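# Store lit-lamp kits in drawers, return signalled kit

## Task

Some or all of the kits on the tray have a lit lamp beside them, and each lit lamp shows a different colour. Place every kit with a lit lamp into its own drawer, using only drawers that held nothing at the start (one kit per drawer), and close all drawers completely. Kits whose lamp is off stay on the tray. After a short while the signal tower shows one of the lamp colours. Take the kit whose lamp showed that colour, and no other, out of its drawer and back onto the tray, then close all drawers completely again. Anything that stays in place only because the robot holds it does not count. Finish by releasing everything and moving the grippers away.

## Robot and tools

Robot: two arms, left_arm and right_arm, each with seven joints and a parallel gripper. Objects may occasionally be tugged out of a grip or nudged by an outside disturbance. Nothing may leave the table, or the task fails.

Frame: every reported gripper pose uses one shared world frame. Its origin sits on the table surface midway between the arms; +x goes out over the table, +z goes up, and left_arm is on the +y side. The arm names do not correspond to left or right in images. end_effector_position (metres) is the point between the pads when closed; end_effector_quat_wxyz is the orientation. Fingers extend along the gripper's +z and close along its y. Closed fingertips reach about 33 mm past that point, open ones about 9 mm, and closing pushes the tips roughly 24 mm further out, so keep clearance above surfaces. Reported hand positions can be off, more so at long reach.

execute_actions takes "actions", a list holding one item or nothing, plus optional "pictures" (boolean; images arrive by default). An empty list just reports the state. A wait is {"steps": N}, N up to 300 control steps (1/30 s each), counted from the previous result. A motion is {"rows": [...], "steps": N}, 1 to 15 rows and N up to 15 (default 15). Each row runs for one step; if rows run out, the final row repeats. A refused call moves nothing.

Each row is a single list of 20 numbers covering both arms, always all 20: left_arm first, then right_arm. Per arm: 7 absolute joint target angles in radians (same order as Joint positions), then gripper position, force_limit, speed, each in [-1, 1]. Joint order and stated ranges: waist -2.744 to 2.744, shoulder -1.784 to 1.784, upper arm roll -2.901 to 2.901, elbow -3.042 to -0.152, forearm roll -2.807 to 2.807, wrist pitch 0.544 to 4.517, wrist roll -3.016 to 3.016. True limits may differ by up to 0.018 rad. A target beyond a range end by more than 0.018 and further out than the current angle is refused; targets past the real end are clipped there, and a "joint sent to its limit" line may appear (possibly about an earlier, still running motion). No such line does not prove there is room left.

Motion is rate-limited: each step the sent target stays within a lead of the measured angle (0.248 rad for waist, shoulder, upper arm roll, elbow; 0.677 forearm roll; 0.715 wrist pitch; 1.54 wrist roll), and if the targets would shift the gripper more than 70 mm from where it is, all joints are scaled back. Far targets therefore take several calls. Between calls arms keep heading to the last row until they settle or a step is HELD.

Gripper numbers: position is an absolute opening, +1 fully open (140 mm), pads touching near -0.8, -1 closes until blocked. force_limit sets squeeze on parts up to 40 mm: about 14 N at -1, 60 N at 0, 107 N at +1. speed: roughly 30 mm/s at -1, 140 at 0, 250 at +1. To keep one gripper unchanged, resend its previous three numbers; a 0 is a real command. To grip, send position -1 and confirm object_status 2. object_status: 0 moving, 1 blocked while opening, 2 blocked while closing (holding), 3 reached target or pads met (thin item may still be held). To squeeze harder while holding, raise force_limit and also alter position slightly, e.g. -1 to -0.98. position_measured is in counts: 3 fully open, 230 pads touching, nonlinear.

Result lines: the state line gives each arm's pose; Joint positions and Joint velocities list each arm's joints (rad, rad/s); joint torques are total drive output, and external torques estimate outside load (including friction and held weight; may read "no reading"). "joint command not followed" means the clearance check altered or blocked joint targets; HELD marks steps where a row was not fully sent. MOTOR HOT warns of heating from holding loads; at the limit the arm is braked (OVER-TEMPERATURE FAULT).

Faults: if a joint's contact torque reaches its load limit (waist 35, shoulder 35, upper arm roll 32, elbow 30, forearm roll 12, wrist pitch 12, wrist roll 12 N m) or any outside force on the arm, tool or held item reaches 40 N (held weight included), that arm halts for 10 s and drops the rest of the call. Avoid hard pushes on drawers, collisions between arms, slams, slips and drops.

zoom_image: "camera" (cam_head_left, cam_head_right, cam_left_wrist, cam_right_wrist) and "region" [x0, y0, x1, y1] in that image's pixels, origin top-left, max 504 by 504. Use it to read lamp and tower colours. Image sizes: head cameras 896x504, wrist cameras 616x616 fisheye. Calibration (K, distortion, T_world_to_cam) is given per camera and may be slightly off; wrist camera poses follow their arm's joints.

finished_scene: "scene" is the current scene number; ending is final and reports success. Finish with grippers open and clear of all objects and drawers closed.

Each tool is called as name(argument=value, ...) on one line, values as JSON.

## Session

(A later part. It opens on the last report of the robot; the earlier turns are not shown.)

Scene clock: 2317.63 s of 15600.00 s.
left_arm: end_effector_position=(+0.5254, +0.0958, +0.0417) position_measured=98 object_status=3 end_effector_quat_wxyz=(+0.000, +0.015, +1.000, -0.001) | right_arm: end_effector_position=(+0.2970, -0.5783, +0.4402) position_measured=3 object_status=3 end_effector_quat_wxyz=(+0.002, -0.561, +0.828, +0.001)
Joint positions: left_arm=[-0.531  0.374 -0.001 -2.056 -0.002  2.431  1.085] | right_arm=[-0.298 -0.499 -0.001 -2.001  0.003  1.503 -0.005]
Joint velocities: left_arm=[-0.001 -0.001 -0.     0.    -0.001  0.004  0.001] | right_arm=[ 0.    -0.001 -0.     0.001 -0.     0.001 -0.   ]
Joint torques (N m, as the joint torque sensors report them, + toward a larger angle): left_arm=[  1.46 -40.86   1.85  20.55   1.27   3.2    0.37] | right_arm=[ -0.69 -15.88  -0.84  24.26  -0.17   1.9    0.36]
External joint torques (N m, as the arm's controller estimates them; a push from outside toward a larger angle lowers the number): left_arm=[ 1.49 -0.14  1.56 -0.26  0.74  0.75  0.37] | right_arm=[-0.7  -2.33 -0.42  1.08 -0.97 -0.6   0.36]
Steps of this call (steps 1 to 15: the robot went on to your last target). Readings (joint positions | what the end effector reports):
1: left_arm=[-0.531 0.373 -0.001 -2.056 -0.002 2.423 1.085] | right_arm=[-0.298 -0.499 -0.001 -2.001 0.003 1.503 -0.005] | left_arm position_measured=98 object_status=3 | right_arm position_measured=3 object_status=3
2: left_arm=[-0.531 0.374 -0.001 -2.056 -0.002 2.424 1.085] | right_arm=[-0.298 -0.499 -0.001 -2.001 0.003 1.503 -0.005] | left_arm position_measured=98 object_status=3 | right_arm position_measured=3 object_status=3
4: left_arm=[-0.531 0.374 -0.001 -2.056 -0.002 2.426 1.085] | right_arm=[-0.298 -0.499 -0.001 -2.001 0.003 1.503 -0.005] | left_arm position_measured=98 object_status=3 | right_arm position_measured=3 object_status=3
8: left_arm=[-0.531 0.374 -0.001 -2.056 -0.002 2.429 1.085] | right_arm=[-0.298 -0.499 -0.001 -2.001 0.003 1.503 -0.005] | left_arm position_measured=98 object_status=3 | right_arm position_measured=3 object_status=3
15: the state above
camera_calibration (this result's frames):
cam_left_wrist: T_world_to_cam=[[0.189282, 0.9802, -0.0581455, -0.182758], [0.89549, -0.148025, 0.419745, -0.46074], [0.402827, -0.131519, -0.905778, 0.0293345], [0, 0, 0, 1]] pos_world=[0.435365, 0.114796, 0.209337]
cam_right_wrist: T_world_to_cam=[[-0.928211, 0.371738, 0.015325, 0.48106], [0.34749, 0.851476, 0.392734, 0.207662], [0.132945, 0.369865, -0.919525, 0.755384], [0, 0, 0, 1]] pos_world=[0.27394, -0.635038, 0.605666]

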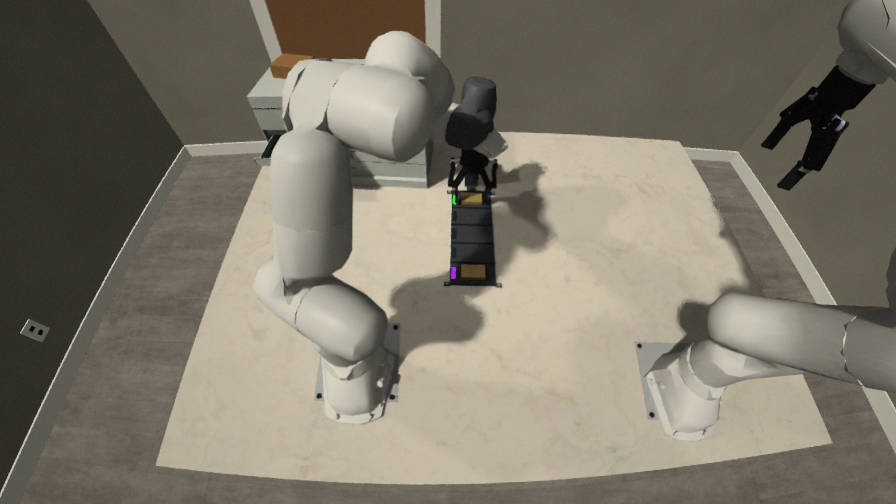

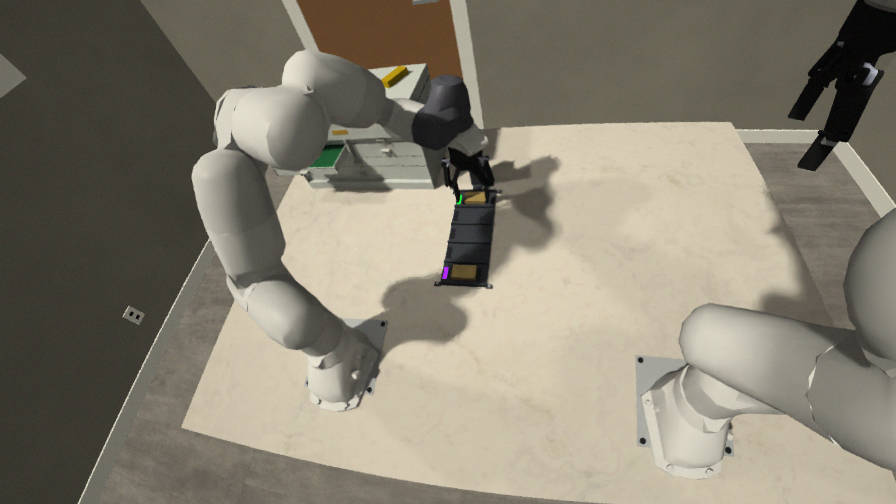

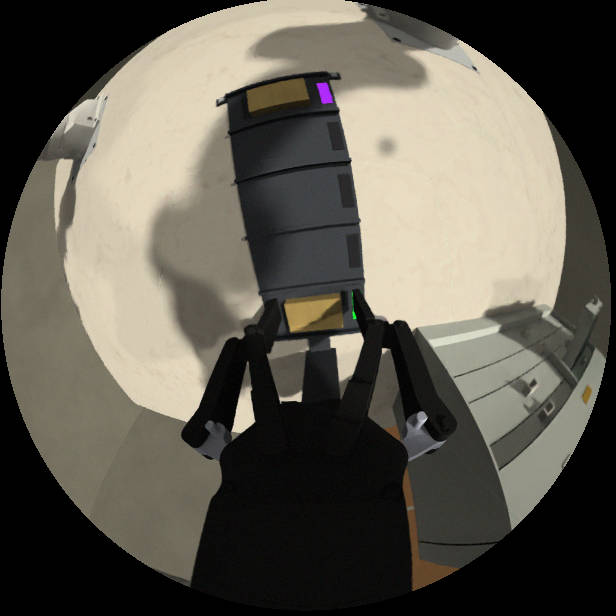

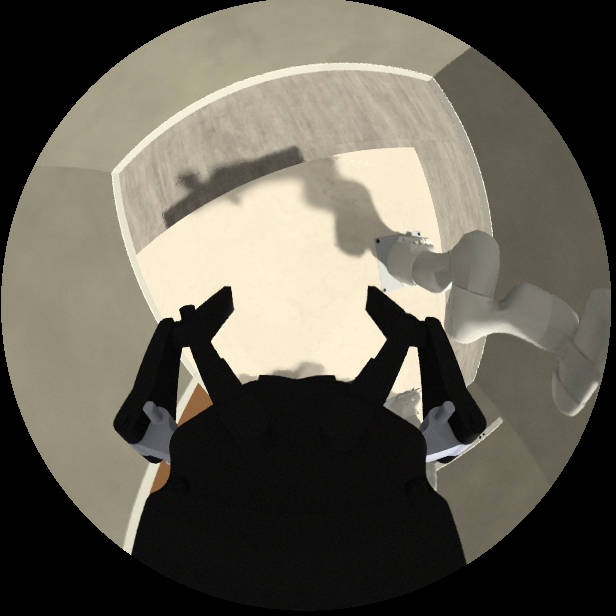

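execute_actions(actions=[{"rows":[[-0.531,0.379,0,-2.0557,0,2.438,1.09,0.25,0,0,-0.3,-0.5,0,-2.0,0,1.5,0,1,0,0],[-0.531,0.379,0,-2.0557,0,2.438,1.09,0.25,0,0,-0.3,-0.5,0,-2.0,0,1.5,0,1,0,0],[-0.531,0.379,0,-2.0557,0,2.438,1.09,0.25,0,0,-0.3,-0.5,0,-2.0,0,1.5,0,1,0,0],[-0.531,0.379,0,-2.0557,0,2.438,1.09,0.25,0,0,-0.3,-0.5,0,-2.0,0,1.5,0,1,0,0],[-0.531,0.379,0,-2.0557,0,2.438,1.09,-1,0.5,-0.5,-0.3,-0.5,0,-2.0,0,1.5,0,1,0,0]],"steps":15}], pictures=false)

execute_actions(actions=[{"rows":[[-0.531,0.379,0,-2.0557,0,2.438,1.09,-1,0.5,-0.5,-0.3,-0.5,0,-2.0,0,1.5,0,1,0,0],[-0.531,0.379,0,-2.0557,0,2.438,1.09,-1,0.5,-0.5,-0.3,-0.5,0,-2.0,0,1.5,0,1,0,0],[-0.531,0.379,0,-2.0557,0,2.438,1.09,-1,0.5,-0.5,-0.3,-0.5,0,-2.0,0,1.5,0,1,0,0],[-0.531,0.379,0,-2.0557,0,2.438,1.09,-1,0.5,-0.5,-0.3,-0.5,0,-2.0,0,1.5,0,1,0,0],[-0.531,0.379,0,-2.0557,0,2.43,1.09,-1,0.5,-0.5,-0.3,-0.5,0,-2.0,0,1.5,0,1,0,0],[-0.531,0.373,0,-2.055,0,2.42,1.09,-1,0.5,-0.5,-0.3,-0.5,0,-2.0,0,1.5,0,1,0,0],[-0.531,0.367,0,-2.054,0,2.412,1.09,-1,0.5,-0.5,-0.3,-0.5,0,-2.0,0,1.5,0,1,0,0],[-0.531,0.361,0,-2.053,0,2.404,1.09,-1,0.5,-0.5,-0.3,-0.5,0,-2.0,0,1.5,0,1,0,0],[-0.531,0.355,0,-2.052,0,2.396,1.09,-1,0.5,-0.5,-0.3,-0.5,0,-2.0,0,1.5,0,1,0,0],[-0.531,0.349,0,-2.051,0,2.388,1.09,-1,0.5,-0.5,-0.3,-0.5,0,-2.0,0,1.5,0,1,0,0],[-0.531,0.342,0,-2.05,0,2.38,1.09,-1,0.5,-0.5,-0.3,-0.5,0,-2.0,0,1.5,0,1,0,0],[-0.531,0.335,0,-2.048,0,2.37,1.09,-1,0.5,-0.5,-0.3,-0.5,0,-2.0,0,1.5,0,1,0,0],[-0.531,0.327,0,-2.046,0,2.36,1.09,-1,0.5,-0.5,-0.3,-0.5,0,-2.0,0,1.5,0,1,0,0],[-0.531,0.318,0,-2.044,0,2.35,1.09,-1,0.5,-0.5,-0.3,-0.5,0,-2.0,0,1.5,0,1,0,0],[-0.531,0.308,0,-2.042,0,2.345,1.09,-1,0.5,-0.5,-0.3,-0.5,0,-2.0,0,1.5,0,1,0,0]],"steps":15}])

Scene clock: 2343.17 s of 15600.00 s.
left_arm: end_effector_position=(+0.5273, +0.0959, +0.0417) position_measured=143 object_status=0 end_effector_quat_wxyz=(+0.002, +0.015, +1.000, -0.002) | right_arm: end_effector_position=(+0.2970, -0.5783, +0.4402) position_measured=3 object_status=3 end_effector_quat_wxyz=(+0.002, -0.561, +0.828, +0.001)
Joint positions: left_arm=[-0.531  0.376 -0.    -2.054 -0.002  2.435  1.085] | right_arm=[-0.298 -0.499 -0.001 -2.001  0.003  1.503 -0.005]
Joint velocities: left_arm=[ 0.002 -0.011  0.013  0.002  0.007 -0.     0.001] | right_arm=[-0.001 -0.001 -0.     0.001 -0.     0.001 -0.001]
Joint torques (N m, as the joint torque sensors report them, + toward a larger angle): left_arm=[ -1.19 -37.91  -0.57  18.71   1.02   3.09   0.36] | right_arm=[ -0.88 -15.23  -0.91  23.98  -0.18   1.9    0.42]
External joint torques (N m, as the arm's controller estimates them; a push from outside toward a larger angle lowers the number): left_arm=[-1.04  2.14 -0.6  -1.85  0.63  0.68  0.36] | right_arm=[-0.85 -1.55 -0.45  0.68 -0.98 -0.62  0.42]
Steps of this call (steps 1 to 15: the robot went on to your last target; steps 16 to 90: nothing new was sent; then 22.03 s passed at rest; steps 91 to 105: all 15 steps of this action). Readings (joint positions | what the end effector reports):
91: left_arm=[-0.531 0.374 -0.001 -2.056 -0.002 2.432 1.085] | right_arm=[-0.298 -0.499 -0.001 -2.001 0.003 1.503 -0.005] | left_arm position_measured=98 object_status=3 | right_arm position_measured=3 object_status=3
92: left_arm=[-0.531 0.375 -0.001 -2.056 -0.002 2.433 1.085] | right_arm=[-0.298 -0.499 -0.001 -2.001 0.003 1.503 -0.005] | left_arm position_measured=98 object_status=3 | right_arm position_measured=3 object_status=3
94: left_arm=[-0.531 0.376 -0.001 -2.056 -0.002 2.433 1.085] | right_arm=[-0.298 -0.499 -0.001 -2.001 0.003 1.503 -0.005] | left_arm position_measured=98 object_status=3 | right_arm position_measured=3 object_status=3
98: left_arm=[-0.531 0.377 -0.001 -2.056 -0.002 2.433 1.085] | right_arm=[-0.298 -0.499 -0.001 -2.001 0.003 1.503 -0.005] | left_arm position_measured=111 object_status=0 | right_arm position_measured=3 object_status=3
105: the state above

Scene clock: 2343.67 s of 15600.00 s.
left_arm: end_effector_position=(+0.5272, +0.0982, +0.0661) position_measured=212 object_status=0 end_effector_quat_wxyz=(+0.001, +0.014, +1.000, -0.001) | right_arm: end_effector_position=(+0.2970, -0.5783, +0.4402) position_measured=3 object_status=3 end_effector_quat_wxyz=(+0.002, -0.561, +0.828, +0.001)
Joint positions: left_arm=[-0.53   0.33   0.001 -2.049 -0.001  2.382  1.085] | right_arm=[-0.298 -0.499 -0.001 -2.001  0.003  1.503 -0.005]
Joint velocities: left_arm=[-0.    -0.247 -0.001  0.05  -0.001 -0.202 -0.001] | right_arm=[ 0.     0.002 -0.001  0.001 -0.001  0.    -0.   ]
Joint torques (N m, as the joint torque sensors report them, + toward a larger angle): left_arm=[ -0.81 -41.07  -0.07  22.96   1.08   1.98   0.35] | right_arm=[ -0.69 -15.35  -1.05  24.1   -0.19   1.86   0.33]
External joint torques (N m, as the arm's controller estimates them; a push from outside toward a larger angle lowers the number): left_arm=[-0.86 -1.25 -0.43  1.07  0.52 -0.65  0.35] | right_arm=[-0.64 -1.91 -0.56  0.93 -0.99 -0.64  0.33]
Steps of this call (steps 1 to 15: all 15 steps of this action). Readings (joint positions | what the end effector reports):
1: left_arm=[-0.531 0.375 0.000 -2.054 -0.002 2.435 1.085] | right_arm=[-0.298 -0.499 -0.001 -2.001 0.003 1.503 -0.005] | left_arm position_measured=148 object_status=0 | right_arm position_measured=3 object_status=3
2: left_arm=[-0.531 0.375 0.000 -2.054 -0.002 2.435 1.085] | right_arm=[-0.298 -0.499 -0.001 -2.001 0.003 1.503 -0.005] | left_arm position_measured=152 object_status=0 | right_arm position_measured=3 object_status=3
4: left_arm=[-0.530 0.374 0.001 -2.053 -0.001 2.435 1.085] | right_arm=[-0.298 -0.499 -0.001 -2.001 0.003 1.503 -0.005] | left_arm position_measured=162 object_status=0 | right_arm position_measured=3 object_status=3
8: left_arm=[-0.530 0.369 0.001 -2.053 -0.001 2.427 1.085] | right_arm=[-0.298 -0.499 -0.001 -2.001 0.003 1.503 -0.005] | left_arm position_measured=180 object_status=0 | right_arm position_measured=3 object_status=3
15: the state above
camera_calibration (this result's frames):
cam_left_wrist: T_world_to_cam=[[0.186045, 0.980883, -0.0570623, -0.182389], [0.895232, -0.145294, 0.421248, -0.472422], [0.404904, -0.129455, -0.905149, 0.0497271], [0, 0, 0, 1]] pos_world=[0.436725, 0.1167, 0.23361]
cam_right_wrist: T_world_to_cam=[[-0.928211, 0.371738, 0.015325, 0.48106], [0.34749, 0.851476, 0.392734, 0.207662], [0.132945, 0.369865, -0.919525, 0.755384], [0, 0, 0, 1]] pos_world=[0.27394, -0.635038, 0.605666]

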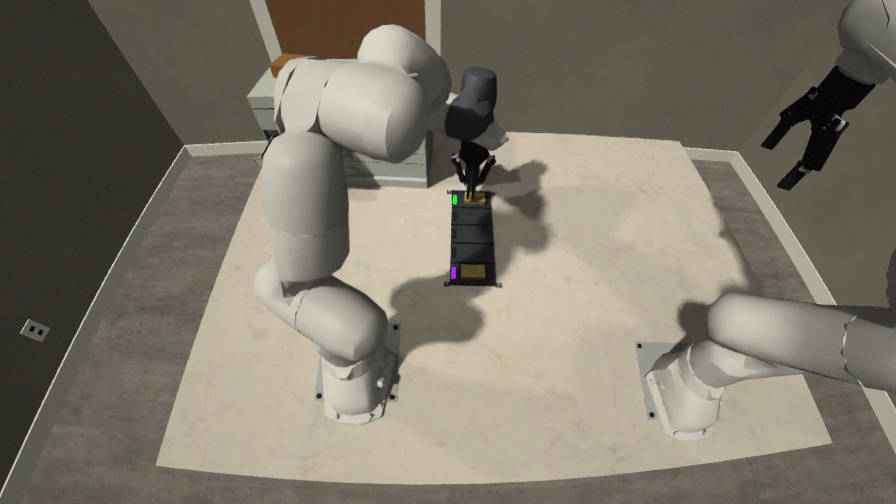

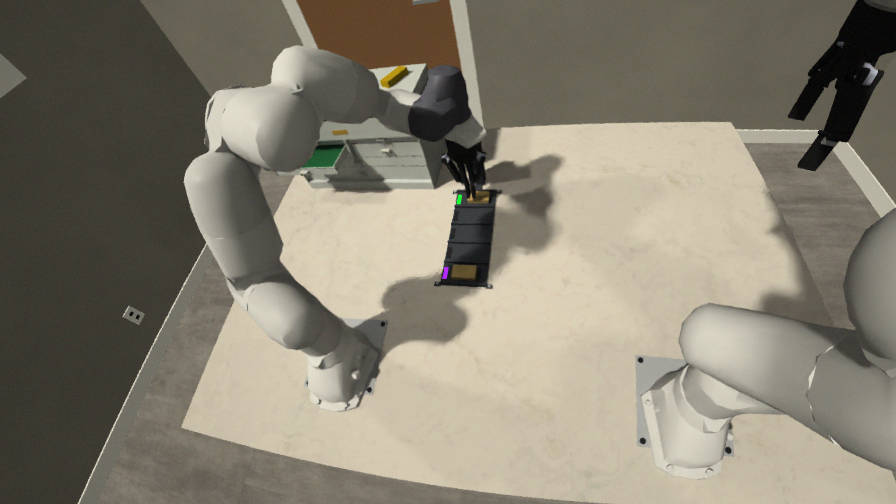

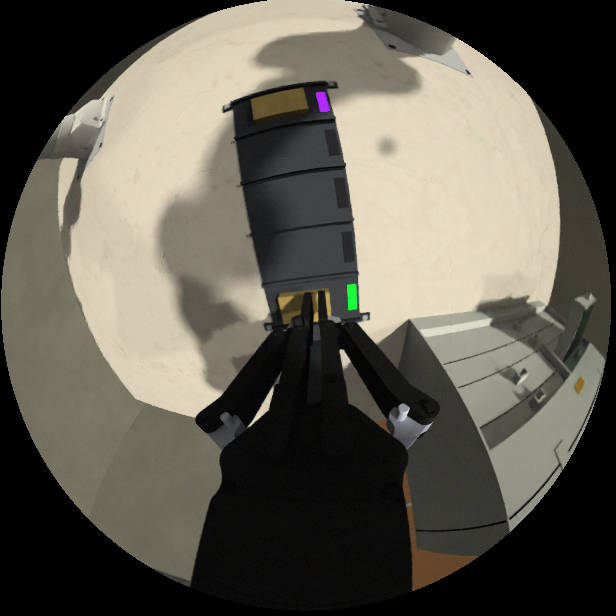

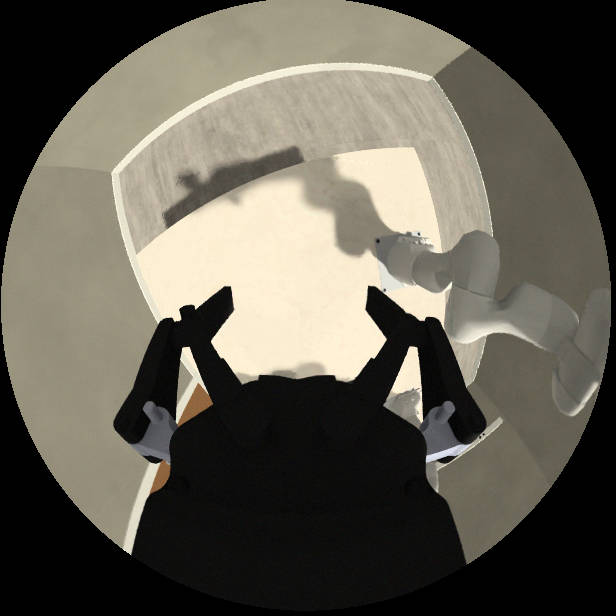

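execute_actions(actions=[{"rows":[[-0.531,0.308,0,-2.042,0,2.345,1.09,0.25,0,0,-0.3,-0.5,0,-2.0,0,1.5,0,1,0,0]],"steps":15}], pictures=false)

execute_actions(actions=[{"steps":10}])

zoom_image(camera="cam_left_wrist", region=[180, 200, 430, 400])

Scene clock: 2351.83 s of 15600.00 s.
left_arm: end_effector_position=(+0.5266, +0.0985, +0.0797) position_measured=129 object_status=0 end_effector_quat_wxyz=(-0.000, +0.014, +1.000, -0.000) | right_arm: end_effector_position=(+0.2970, -0.5783, +0.4402) position_measured=3 object_status=3 end_effector_quat_wxyz=(+0.002, -0.561, +0.828, +0.001)
Joint positions: left_arm=[-0.53   0.308  0.001 -2.041 -0.001  2.349  1.085] | right_arm=[-0.298 -0.499 -0.001 -2.001  0.003  1.503 -0.005]
Joint velocities: left_arm=[ 0.001 -0.001  0.001  0.    -0.    -0.001  0.   ] | right_arm=[ 0.001  0.     0.001  0.     0.     0.    -0.001]
Joint torques (N m, as the joint torque sensors report them, + toward a larger angle): left_arm=[ -0.82 -39.61  -0.1   20.61   1.11   2.07   0.36] | right_arm=[ -0.61 -15.11  -0.86  24.25  -0.18   1.83   0.41]
External joint torques (N m, as the arm's controller estimates them; a push from outside toward a larger angle lowers the number): left_arm=[-1.05 -0.08 -0.6  -1.03  0.54 -0.37  0.36] | right_arm=[-0.67 -1.56 -0.52  1.05 -0.99 -0.67  0.41]
Steps of this call (steps 1 to 30: the robot went on to your last target; steps 31 to 90: nothing new was sent; then 4.67 s passed at rest; steps 91 to 105: all 15 steps of this action). Readings (joint positions | what the end effector reports):
91: left_arm=[-0.530 0.308 0.001 -2.041 -0.001 2.349 1.085] | right_arm=[-0.298 -0.499 -0.001 -2.001 0.003 1.503 -0.005] | left_arm position_measured=234 object_status=0 | right_arm position_measured=3 object_status=3
92: left_arm=[-0.530 0.308 0.001 -2.041 -0.001 2.349 1.085] | right_arm=[-0.298 -0.499 -0.001 -2.001 0.003 1.503 -0.005] | left_arm position_measured=232 object_status=0 | right_arm position_measured=3 object_status=3
94: left_arm=[-0.530 0.308 0.001 -2.041 -0.001 2.349 1.085] | right_arm=[-0.298 -0.499 -0.001 -2.001 0.003 1.503 -0.005] | left_arm position_measured=212 object_status=0 | right_arm position_measured=3 object_status=3
98: left_arm=[-0.530 0.308 0.001 -2.041 -0.001 2.349 1.085] | right_arm=[-0.298 -0.499 -0.001 -2.001 0.003 1.503 -0.005] | left_arm position_measured=182 object_status=0 | right_arm position_measured=3 object_status=3
105: the state above

Scene clock: 2352.17 s of 15600.00 s.
left_arm: end_effector_position=(+0.5266, +0.0985, +0.0796) position_measured=98 object_status=3 end_effector_quat_wxyz=(-0.000, +0.014, +1.000, -0.000) | right_arm: end_effector_position=(+0.2970, -0.5783, +0.4402) position_measured=3 object_status=3 end_effector_quat_wxyz=(+0.002, -0.561, +0.828, +0.001)
Joint positions: left_arm=[-0.53   0.308  0.001 -2.041 -0.001  2.349  1.085] | right_arm=[-0.298 -0.499 -0.001 -2.001  0.003  1.503 -0.005]
Joint velocities: left_arm=[ 0.002  0.     0.     0.001 -0.    -0.    -0.001] | right_arm=[-0.     0.     0.     0.001 -0.001  0.    -0.   ]
Joint torques (N m, as the joint torque sensors report them, + toward a larger angle): left_arm=[ -1.17 -39.06  -0.12  20.3    1.04   1.97   0.31] | right_arm=[ -0.87 -15.25  -0.85  23.6   -0.23   1.88   0.34]
External joint torques (N m, as the arm's controller estimates them; a push from outside toward a larger angle lowers the number): left_arm=[-1.24  0.45 -0.47 -1.35  0.47 -0.47  0.31] | right_arm=[-0.85 -1.66 -0.41  0.34 -1.03 -0.63  0.34]
Steps of this call (steps 1 to 10: the robot went on to your last target). Readings (joint positions | what the end effector reports):
1: left_arm=[-0.530 0.308 0.001 -2.041 -0.001 2.349 1.085] | right_arm=[-0.298 -0.499 -0.001 -2.001 0.003 1.503 -0.005] | left_arm position_measured=121 object_status=0 | right_arm position_measured=3 object_status=3
2: left_arm=[-0.530 0.308 0.001 -2.041 -0.001 2.349 1.085] | right_arm=[-0.298 -0.499 -0.001 -2.001 0.003 1.503 -0.005] | left_arm position_measured=114 object_status=0 | right_arm position_measured=3 object_status=3
4: left_arm=[-0.530 0.308 0.001 -2.041 -0.001 2.349 1.085] | right_arm=[-0.298 -0.499 -0.001 -2.001 0.003 1.503 -0.005] | left_arm position_measured=99 object_status=0 | right_arm position_measured=3 object_status=3
8: left_arm=[-0.530 0.308 0.001 -2.041 -0.001 2.349 1.085] | right_arm=[-0.298 -0.499 -0.001 -2.001 0.003 1.503 -0.005] | left_arm position_measured=98 object_status=0 | right_arm position_measured=3 object_status=3
10: the state above
camera_calibration (this result's frames):
cam_left_wrist: T_world_to_cam=[[0.185911, 0.980962, -0.0561369, -0.181824], [0.896354, -0.145919, 0.418638, -0.477864], [0.402476, -0.128148, -0.906416, 0.0634763], [0, 0, 0, 1]] pos_world=[0.43659, 0.116767, 0.247381]
cam_right_wrist: T_world_to_cam=[[-0.928211, 0.371738, 0.0153246, 0.481061], [0.34749, 0.851476, 0.392733, 0.207663], [0.132945, 0.369865, -0.919525, 0.755384], [0, 0, 0, 1]] pos_world=[0.27394, -0.635038, 0.605666]

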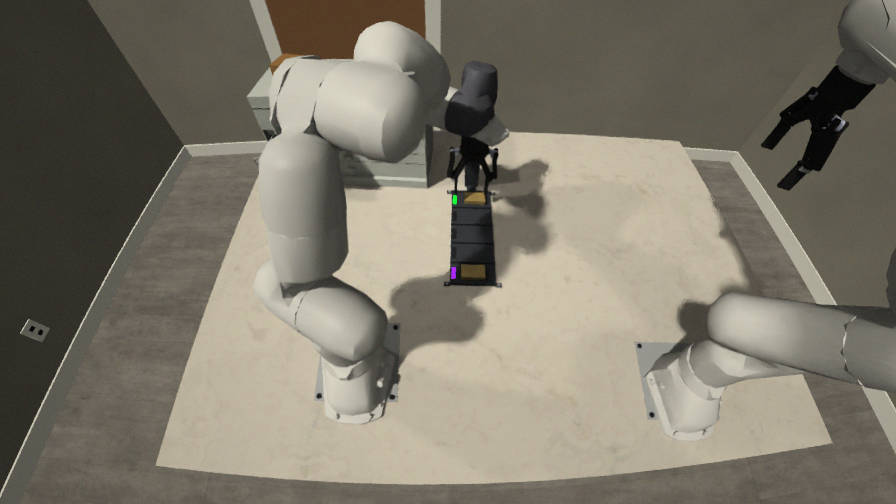

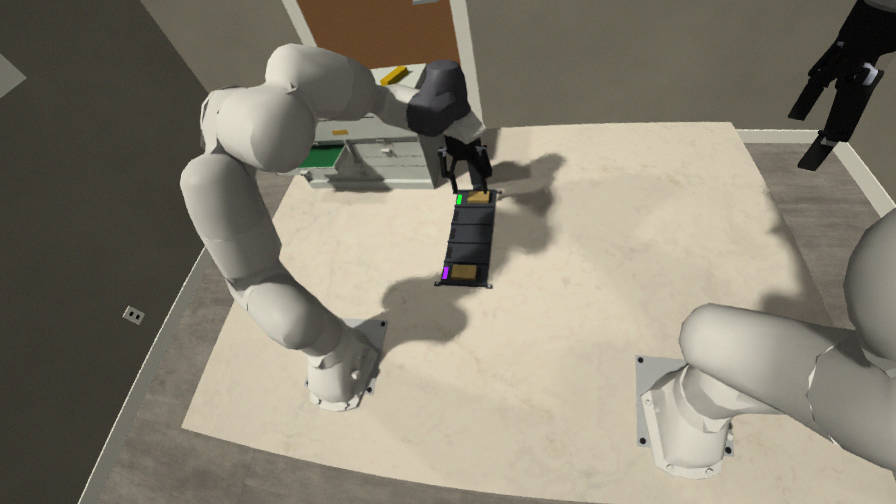

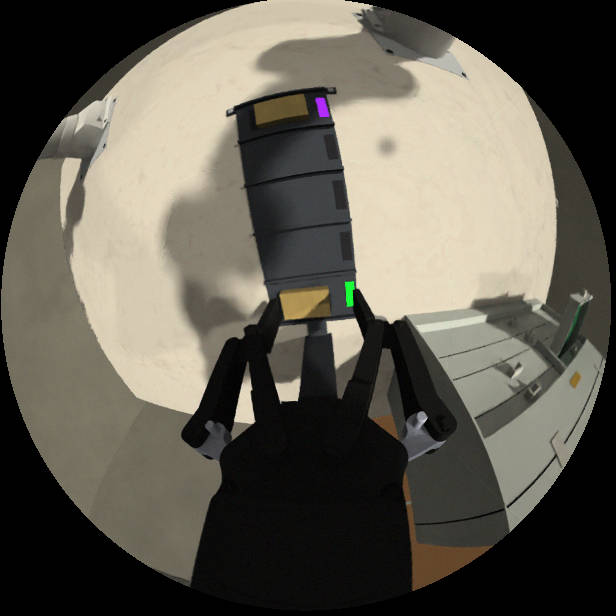

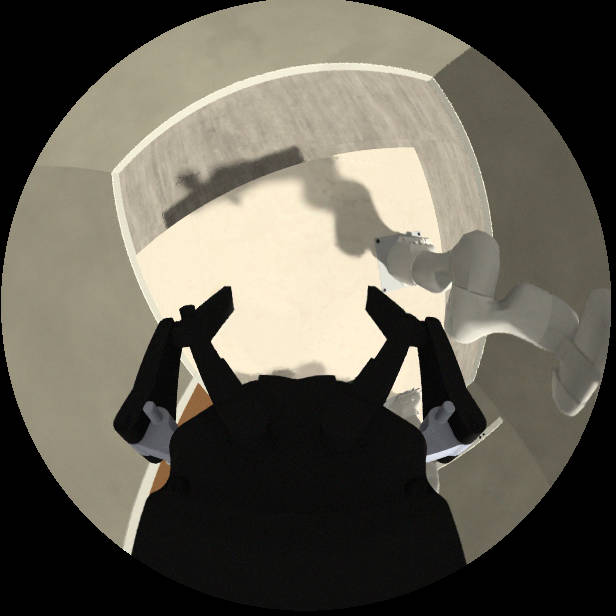

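Region (180, 200, 430, 400) of cam_left_wrist's 616x616 image, scaled by 2.016, with more detail than that image has; it fills the top 403 rows of this view, and the rest is white.

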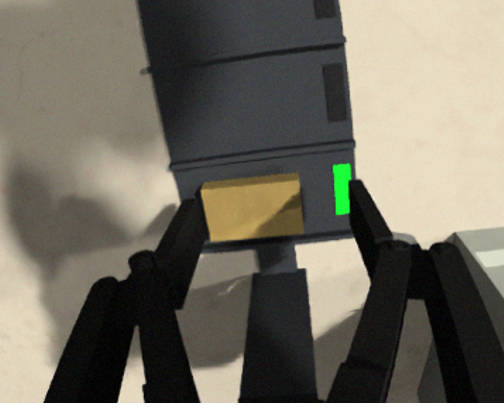

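execute_actions(actions=[{"rows":[[-0.548,0.319,0,-2.025,0,2.345,1.075,0.25,0,0,-0.3,-0.5,0,-2.0,0,1.5,0,1,0,0],[-0.548,0.319,0,-2.025,0,2.35,1.075,0.25,0,0,-0.3,-0.5,0,-2.0,0,1.5,0,1,0,0],[-0.548,0.319,0,-2.025,0,2.36,1.075,0.25,0,0,-0.3,-0.5,0,-2.0,0,1.5,0,1,0,0],[-0.548,0.319,0,-2.025,0,2.375,1.075,0.25,0,0,-0.3,-0.5,0,-2.0,0,1.5,0,1,0,0],[-0.548,0.335,0,-2.029,0,2.39,1.075,0.25,0,0,-0.3,-0.5,0,-2.0,0,1.5,0,1,0,0],[-0.548,0.335,0,-2.029,0,2.40,1.075,0.25,0,0,-0.3,-0.5,0,-2.0,0,1.5,0,1,0,0],[-0.548,0.35,0,-2.033,0,2.41,1.075,0.25,0,0,-0.3,-0.5,0,-2.0,0,1.5,0,1,0,0],[-0.548,0.35,0,-2.033,0,2.42,1.075,0.25,0,0,-0.3,-0.5,0,-2.0,0,1.5,0,1,0,0],[-0.548,0.365,0,-2.036,0,2.43,1.075,0.25,0,0,-0.3,-0.5,0,-2.0,0,1.5,0,1,0,0],[-0.548,0.365,0,-2.036,0,2.44,1.075,0.25,0,0,-0.3,-0.5,0,-2.0,0,1.5,0,1,0,0],[-0.548,0.38,0,-2.039,0,2.445,1.075,0.25,0,0,-0.3,-0.5,0,-2.0,0,1.5,0,1,0,0],[-0.548,0.38,0,-2.039,0,2.445,1.075,0.25,0,0,-0.3,-0.5,0,-2.0,0,1.5,0,1,0,0],[-0.548,0.39,0,-2.04,0,2.445,1.075,0.25,0,0,-0.3,-0.5,0,-2.0,0,1.5,0,1,0,0],[-0.548,0.39,0,-2.04,0,2.445,1.075,0.25,0,0,-0.3,-0.5,0,-2.0,0,1.5,0,1,0,0],[-0.548,0.4,0,-2.041,0,2.445,1.075,0.25,0,0,-0.3,-0.5,0,-2.0,0,1.5,0,1,0,0]],"steps":15}], pictures=false)

execute_actions(actions=[{"steps":15}])

zoom_image(camera="cam_left_wrist", region=[180, 200, 430, 400])

Scene clock: 2375.23 s of 15600.00 s.
left_arm: end_effector_position=(+0.5260, +0.0877, +0.0416) position_measured=98 object_status=3 end_effector_quat_wxyz=(+0.000, +0.021, +1.000, -0.000) | right_arm: end_effector_position=(+0.2970, -0.5783, +0.4402) position_measured=3 object_status=3 end_effector_quat_wxyz=(+0.002, -0.561, +0.828, +0.001)
Joint positions: left_arm=[-0.546  0.385  0.001 -2.038 -0.001  2.425  1.082] | right_arm=[-0.298 -0.499 -0.001 -2.001  0.003  1.503 -0.005]
Joint velocities: left_arm=[ 0.001  0.184  0.001 -0.022  0.002  0.097 -0.001] | right_arm=[-0.     0.001 -0.001  0.001  0.001 -0.    -0.   ]
Joint torques (N m, as the joint torque sensors report them, + toward a larger angle): left_arm=[ -2.19 -40.94   0.2   19.66   1.04   3.16  -0.3 ] | right_arm=[ -0.68 -15.33  -1.07  24.37  -0.22   1.88   0.41]
External joint torques (N m, as the arm's controller estimates them; a push from outside toward a larger angle lowers the number): left_arm=[-2.29  1.56 -0.24 -1.6   0.5   0.69 -0.3 ] | right_arm=[-0.64 -1.69 -0.59  1.09 -1.03 -0.62  0.41]
Steps of this call (steps 1 to 15: the robot went on to your last target; steps 16 to 90: nothing new was sent; then 19.57 s passed at rest; steps 91 to 105: all 15 steps of this action). Readings (joint positions | what the end effector reports):
91: left_arm=[-0.532 0.310 0.002 -2.038 -0.001 2.348 1.084] | right_arm=[-0.298 -0.499 -0.001 -2.001 0.003 1.503 -0.005] | left_arm position_measured=98 object_status=3 | right_arm position_measured=3 object_status=3
92: left_arm=[-0.535 0.313 0.002 -2.034 -0.001 2.348 1.084] | right_arm=[-0.298 -0.499 -0.001 -2.001 0.003 1.503 -0.005] | left_arm position_measured=98 object_status=3 | right_arm position_measured=3 object_status=3
94: left_arm=[-0.541 0.315 0.002 -2.030 -0.001 2.353 1.084] | right_arm=[-0.298 -0.499 -0.001 -2.001 0.003 1.503 -0.005] | left_arm position_measured=98 object_status=3 | right_arm position_measured=3 object_status=3
98: left_arm=[-0.546 0.334 0.001 -2.029 -0.001 2.381 1.083] | right_arm=[-0.298 -0.499 -0.001 -2.001 0.003 1.503 -0.005] | left_arm position_measured=98 object_status=3 | right_arm position_measured=3 object_status=3
105: the state above

Scene clock: 2375.73 s of 15600.00 s.
left_arm: end_effector_position=(+0.5251, +0.0883, +0.0331) position_measured=98 object_status=3 end_effector_quat_wxyz=(-0.000, +0.020, +1.000, +0.000) | right_arm: end_effector_position=(+0.2970, -0.5783, +0.4402) position_measured=3 object_status=3 end_effector_quat_wxyz=(+0.002, -0.561, +0.828, +0.001)
Joint positions: left_arm=[-0.546  0.399  0.001 -2.041 -0.001  2.44   1.082] | right_arm=[-0.298 -0.499 -0.001 -2.001  0.003  1.503 -0.005]
Joint velocities: left_arm=[ 0.    -0.001 -0.    -0.001 -0.001  0.006 -0.001] | right_arm=[ 0.001 -0.     0.    -0.     0.001 -0.001 -0.   ]
Joint torques (N m, as the joint torque sensors report them, + toward a larger angle): left_arm=[ -1.65 -40.87  -0.28  20.23   0.98   3.01  -0.25] | right_arm=[ -0.48 -15.06  -0.86  24.3   -0.21   1.86   0.36]
External joint torques (N m, as the arm's controller estimates them; a push from outside toward a larger angle lowers the number): left_arm=[-1.64  0.31 -0.65 -0.33  0.46  0.58 -0.25] | right_arm=[-0.53 -1.49 -0.51  1.08 -1.02 -0.64  0.36]
Steps of this call (steps 1 to 15: the robot went on to your last target). Readings (joint positions | what the end effector reports):
1: left_arm=[-0.546 0.391 0.001 -2.039 -0.001 2.427 1.082] | right_arm=[-0.298 -0.499 -0.001 -2.001 0.003 1.503 -0.005] | left_arm position_measured=98 object_status=3 | right_arm position_measured=3 object_status=3
2: left_arm=[-0.546 0.395 0.001 -2.040 -0.001 2.429 1.082] | right_arm=[-0.298 -0.499 -0.001 -2.001 0.003 1.503 -0.005] | left_arm position_measured=98 object_status=3 | right_arm position_measured=3 object_status=3
4: left_arm=[-0.546 0.399 0.001 -2.041 -0.001 2.433 1.082] | right_arm=[-0.298 -0.499 -0.001 -2.001 0.003 1.503 -0.005] | left_arm position_measured=98 object_status=3 | right_arm position_measured=3 object_status=3
8: left_arm=[-0.546 0.399 0.001 -2.041 -0.001 2.437 1.082] | right_arm=[-0.298 -0.499 -0.001 -2.001 0.003 1.503 -0.005] | left_arm position_measured=98 object_status=3 | right_arm position_measured=3 object_status=3
15: the state above
camera_calibration (this result's frames):
cam_left_wrist: T_world_to_cam=[[0.198975, 0.978407, -0.055938, -0.180793], [0.894407, -0.15797, 0.418427, -0.45643], [0.400555, -0.133288, -0.906526, 0.0220978], [0, 0, 0, 1]] pos_world=[0.435356, 0.107732, 0.200901]
cam_right_wrist: T_world_to_cam=[[-0.928211, 0.371739, 0.0153204, 0.481063], [0.34749, 0.851478, 0.392729, 0.207665], [0.132948, 0.369859, -0.919527, 0.755384], [0, 0, 0, 1]] pos_world=[0.273939, -0.635038, 0.60567]

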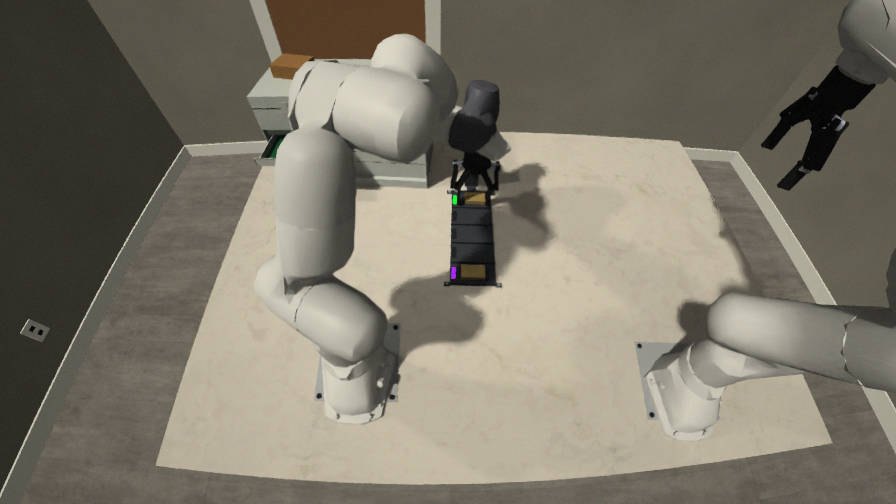

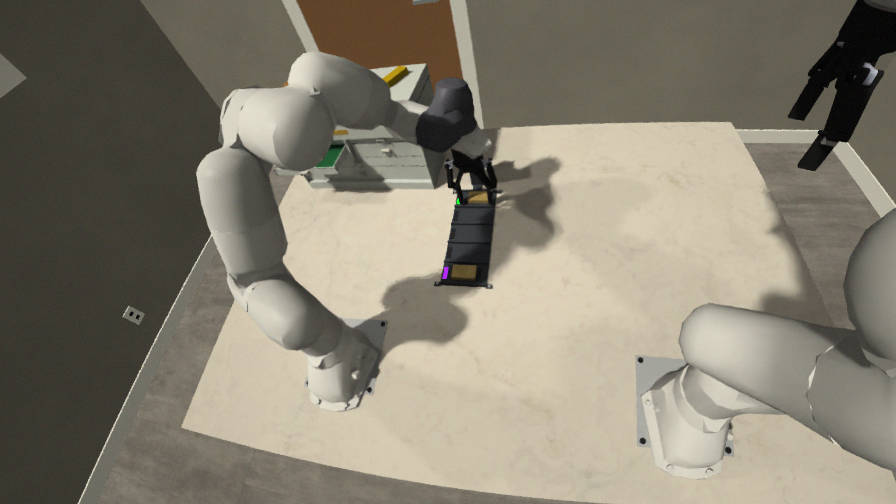

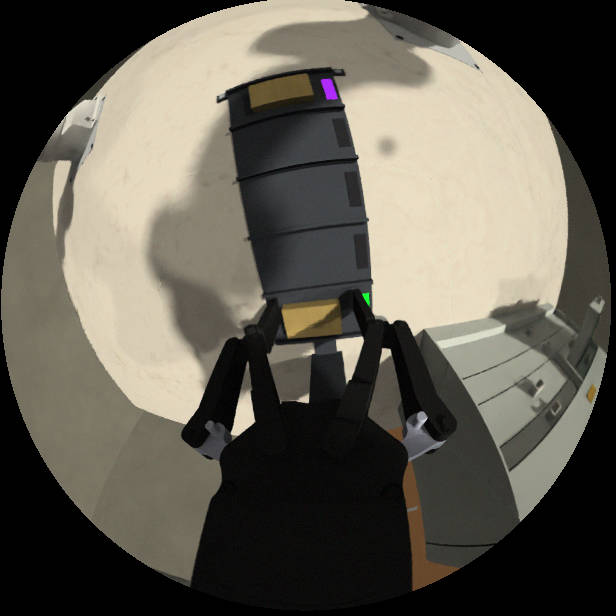

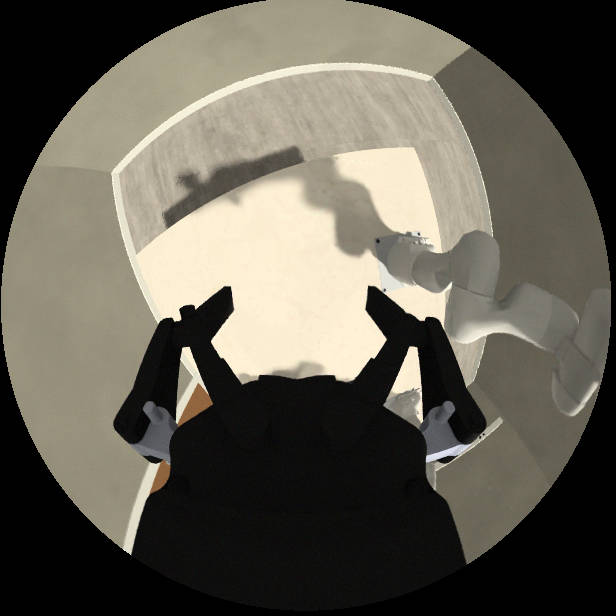

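Region (180, 200, 430, 400) of cam_left_wrist's 616x616 image, scaled by 2.016, with more detail than that image has; it fills the top 403 rows of this view, and the rest is white.

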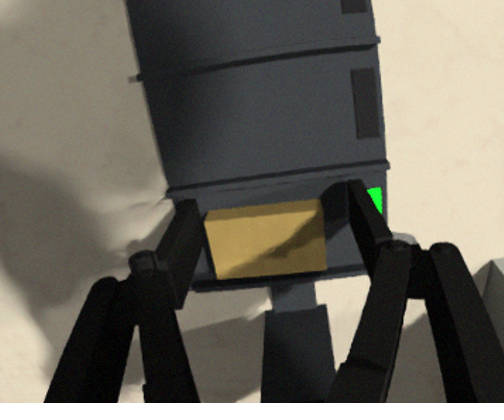

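execute_actions(actions=[{"rows":[[-0.55,0.401,0,-2.041,0,2.445,1.075,-1,0.5,-0.5,-0.3,-0.5,0,-2.0,0,1.5,0,1,0,0]],"steps":15}], pictures=false)

execute_actions(actions=[{"steps":6}], pictures=false)

Scene clock: 2384.67 s of 15600.00 s.
left_arm: end_effector_position=(+0.5255, +0.0866, +0.0342) position_measured=138 object_status=0 end_effector_quat_wxyz=(+0.001, +0.021, +1.000, -0.001) | right_arm: end_effector_position=(+0.2970, -0.5783, +0.4402) position_measured=3 object_status=3 end_effector_quat_wxyz=(+0.002, -0.561, +0.828, +0.001)
Joint positions: left_arm=[-0.548  0.398  0.001 -2.041 -0.001  2.442  1.082] | right_arm=[-0.298 -0.499 -0.001 -2.001  0.003  1.503 -0.005]
Joint velocities: left_arm=[-0.001 -0.001  0.     0.001  0.     0.    -0.001] | right_arm=[-0.    -0.     0.001 -0.001  0.001  0.     0.002]
Joint torques (N m, as the joint torque sensors report them, + toward a larger angle): left_arm=[ -2.41 -39.15  -0.21  20.45   0.96   3.08  -0.2 ] | right_arm=[ -1.11 -15.18  -0.98  24.05  -0.18   1.85   0.4 ]
External joint torques (N m, as the arm's controller estimates them; a push from outside toward a larger angle lowers the number): left_arm=[-2.33  2.16 -0.51 -0.23  0.44  0.63 -0.2 ] | right_arm=[-1.1  -1.49 -0.57  0.81 -0.98 -0.65  0.4 ]
Steps of this call (steps 1 to 15: the robot went on to your last target; steps 16 to 90: nothing new was sent; then 5.43 s passed at rest; steps 91 to 105: all 15 steps of this action). Readings (joint positions | what the end effector reports):
91: left_arm=[-0.546 0.399 0.001 -2.041 -0.001 2.441 1.082] | right_arm=[-0.298 -0.499 -0.001 -2.001 0.003 1.503 -0.005] | left_arm position_measured=98 object_status=0 | right_arm position_measured=3 object_status=3
92: left_arm=[-0.546 0.399 0.001 -2.041 -0.001 2.441 1.082] | right_arm=[-0.298 -0.499 -0.001 -2.001 0.003 1.503 -0.005] | left_arm position_measured=102 object_status=0 | right_arm position_measured=3 object_status=3
94: left_arm=[-0.547 0.399 0.001 -2.041 -0.001 2.441 1.082] | right_arm=[-0.298 -0.499 -0.001 -2.001 0.003 1.503 -0.005] | left_arm position_measured=111 object_status=0 | right_arm position_measured=3 object_status=3
98: left_arm=[-0.548 0.399 0.001 -2.041 -0.001 2.442 1.082] | right_arm=[-0.298 -0.499 -0.001 -2.001 0.003 1.503 -0.005] | left_arm position_measured=129 object_status=0 | right_arm position_measured=3 object_status=3
105: the state above

Scene clock: 2384.87 s of 15600.00 s.
left_arm: end_effector_position=(+0.5255, +0.0866, +0.0342) position_measured=138 object_status=2 end_effector_quat_wxyz=(+0.001, +0.021, +1.000, -0.001) | right_arm: end_effector_position=(+0.2970, -0.5783, +0.4402) position_measured=3 object_status=3 end_effector_quat_wxyz=(+0.002, -0.561, +0.828, +0.001)
Joint positions: left_arm=[-0.548  0.398  0.001 -2.041 -0.001  2.442  1.082] | right_arm=[-0.298 -0.499 -0.001 -2.001  0.003  1.503 -0.005]
Joint velocities: left_arm=[-0.    -0.    -0.    -0.001 -0.001 -0.    -0.   ] | right_arm=[-0.001  0.001 -0.001 -0.    -0.001  0.001  0.001]
Joint torques (N m, as the joint torque sensors report them, + toward a larger angle): left_arm=[ -0.84 -39.07  -0.65  19.85   1.14   3.01  -0.19] | right_arm=[ -0.8  -15.07  -1.51  24.03  -0.2    1.83   0.38]
External joint torques (N m, as the arm's controller estimates them; a push from outside toward a larger angle lowers the number): left_arm=[-0.8   1.86 -0.98 -0.6   0.62  0.59 -0.19] | right_arm=[-0.74 -1.67 -1.01  0.92 -0.99 -0.67  0.38]
Steps of this call (steps 1 to 6: the robot went on to your last target). Readings (joint positions | what the end effector reports):
1: left_arm=[-0.548 0.398 0.001 -2.041 -0.001 2.442 1.082] | right_arm=[-0.298 -0.499 -0.001 -2.001 0.003 1.503 -0.005] | left_arm position_measured=138 object_status=2 | right_arm position_measured=3 object_status=3
2: left_arm=[-0.548 0.398 0.001 -2.041 -0.001 2.442 1.082] | right_arm=[-0.298 -0.499 -0.001 -2.001 0.003 1.503 -0.005] | left_arm position_measured=138 object_status=2 | right_arm position_measured=3 object_status=3
4: left_arm=[-0.548 0.398 0.001 -2.041 -0.001 2.442 1.082] | right_arm=[-0.298 -0.499 -0.001 -2.001 0.003 1.503 -0.005] | left_arm position_measured=138 object_status=2 | right_arm position_measured=3 object_status=3
6: the state above


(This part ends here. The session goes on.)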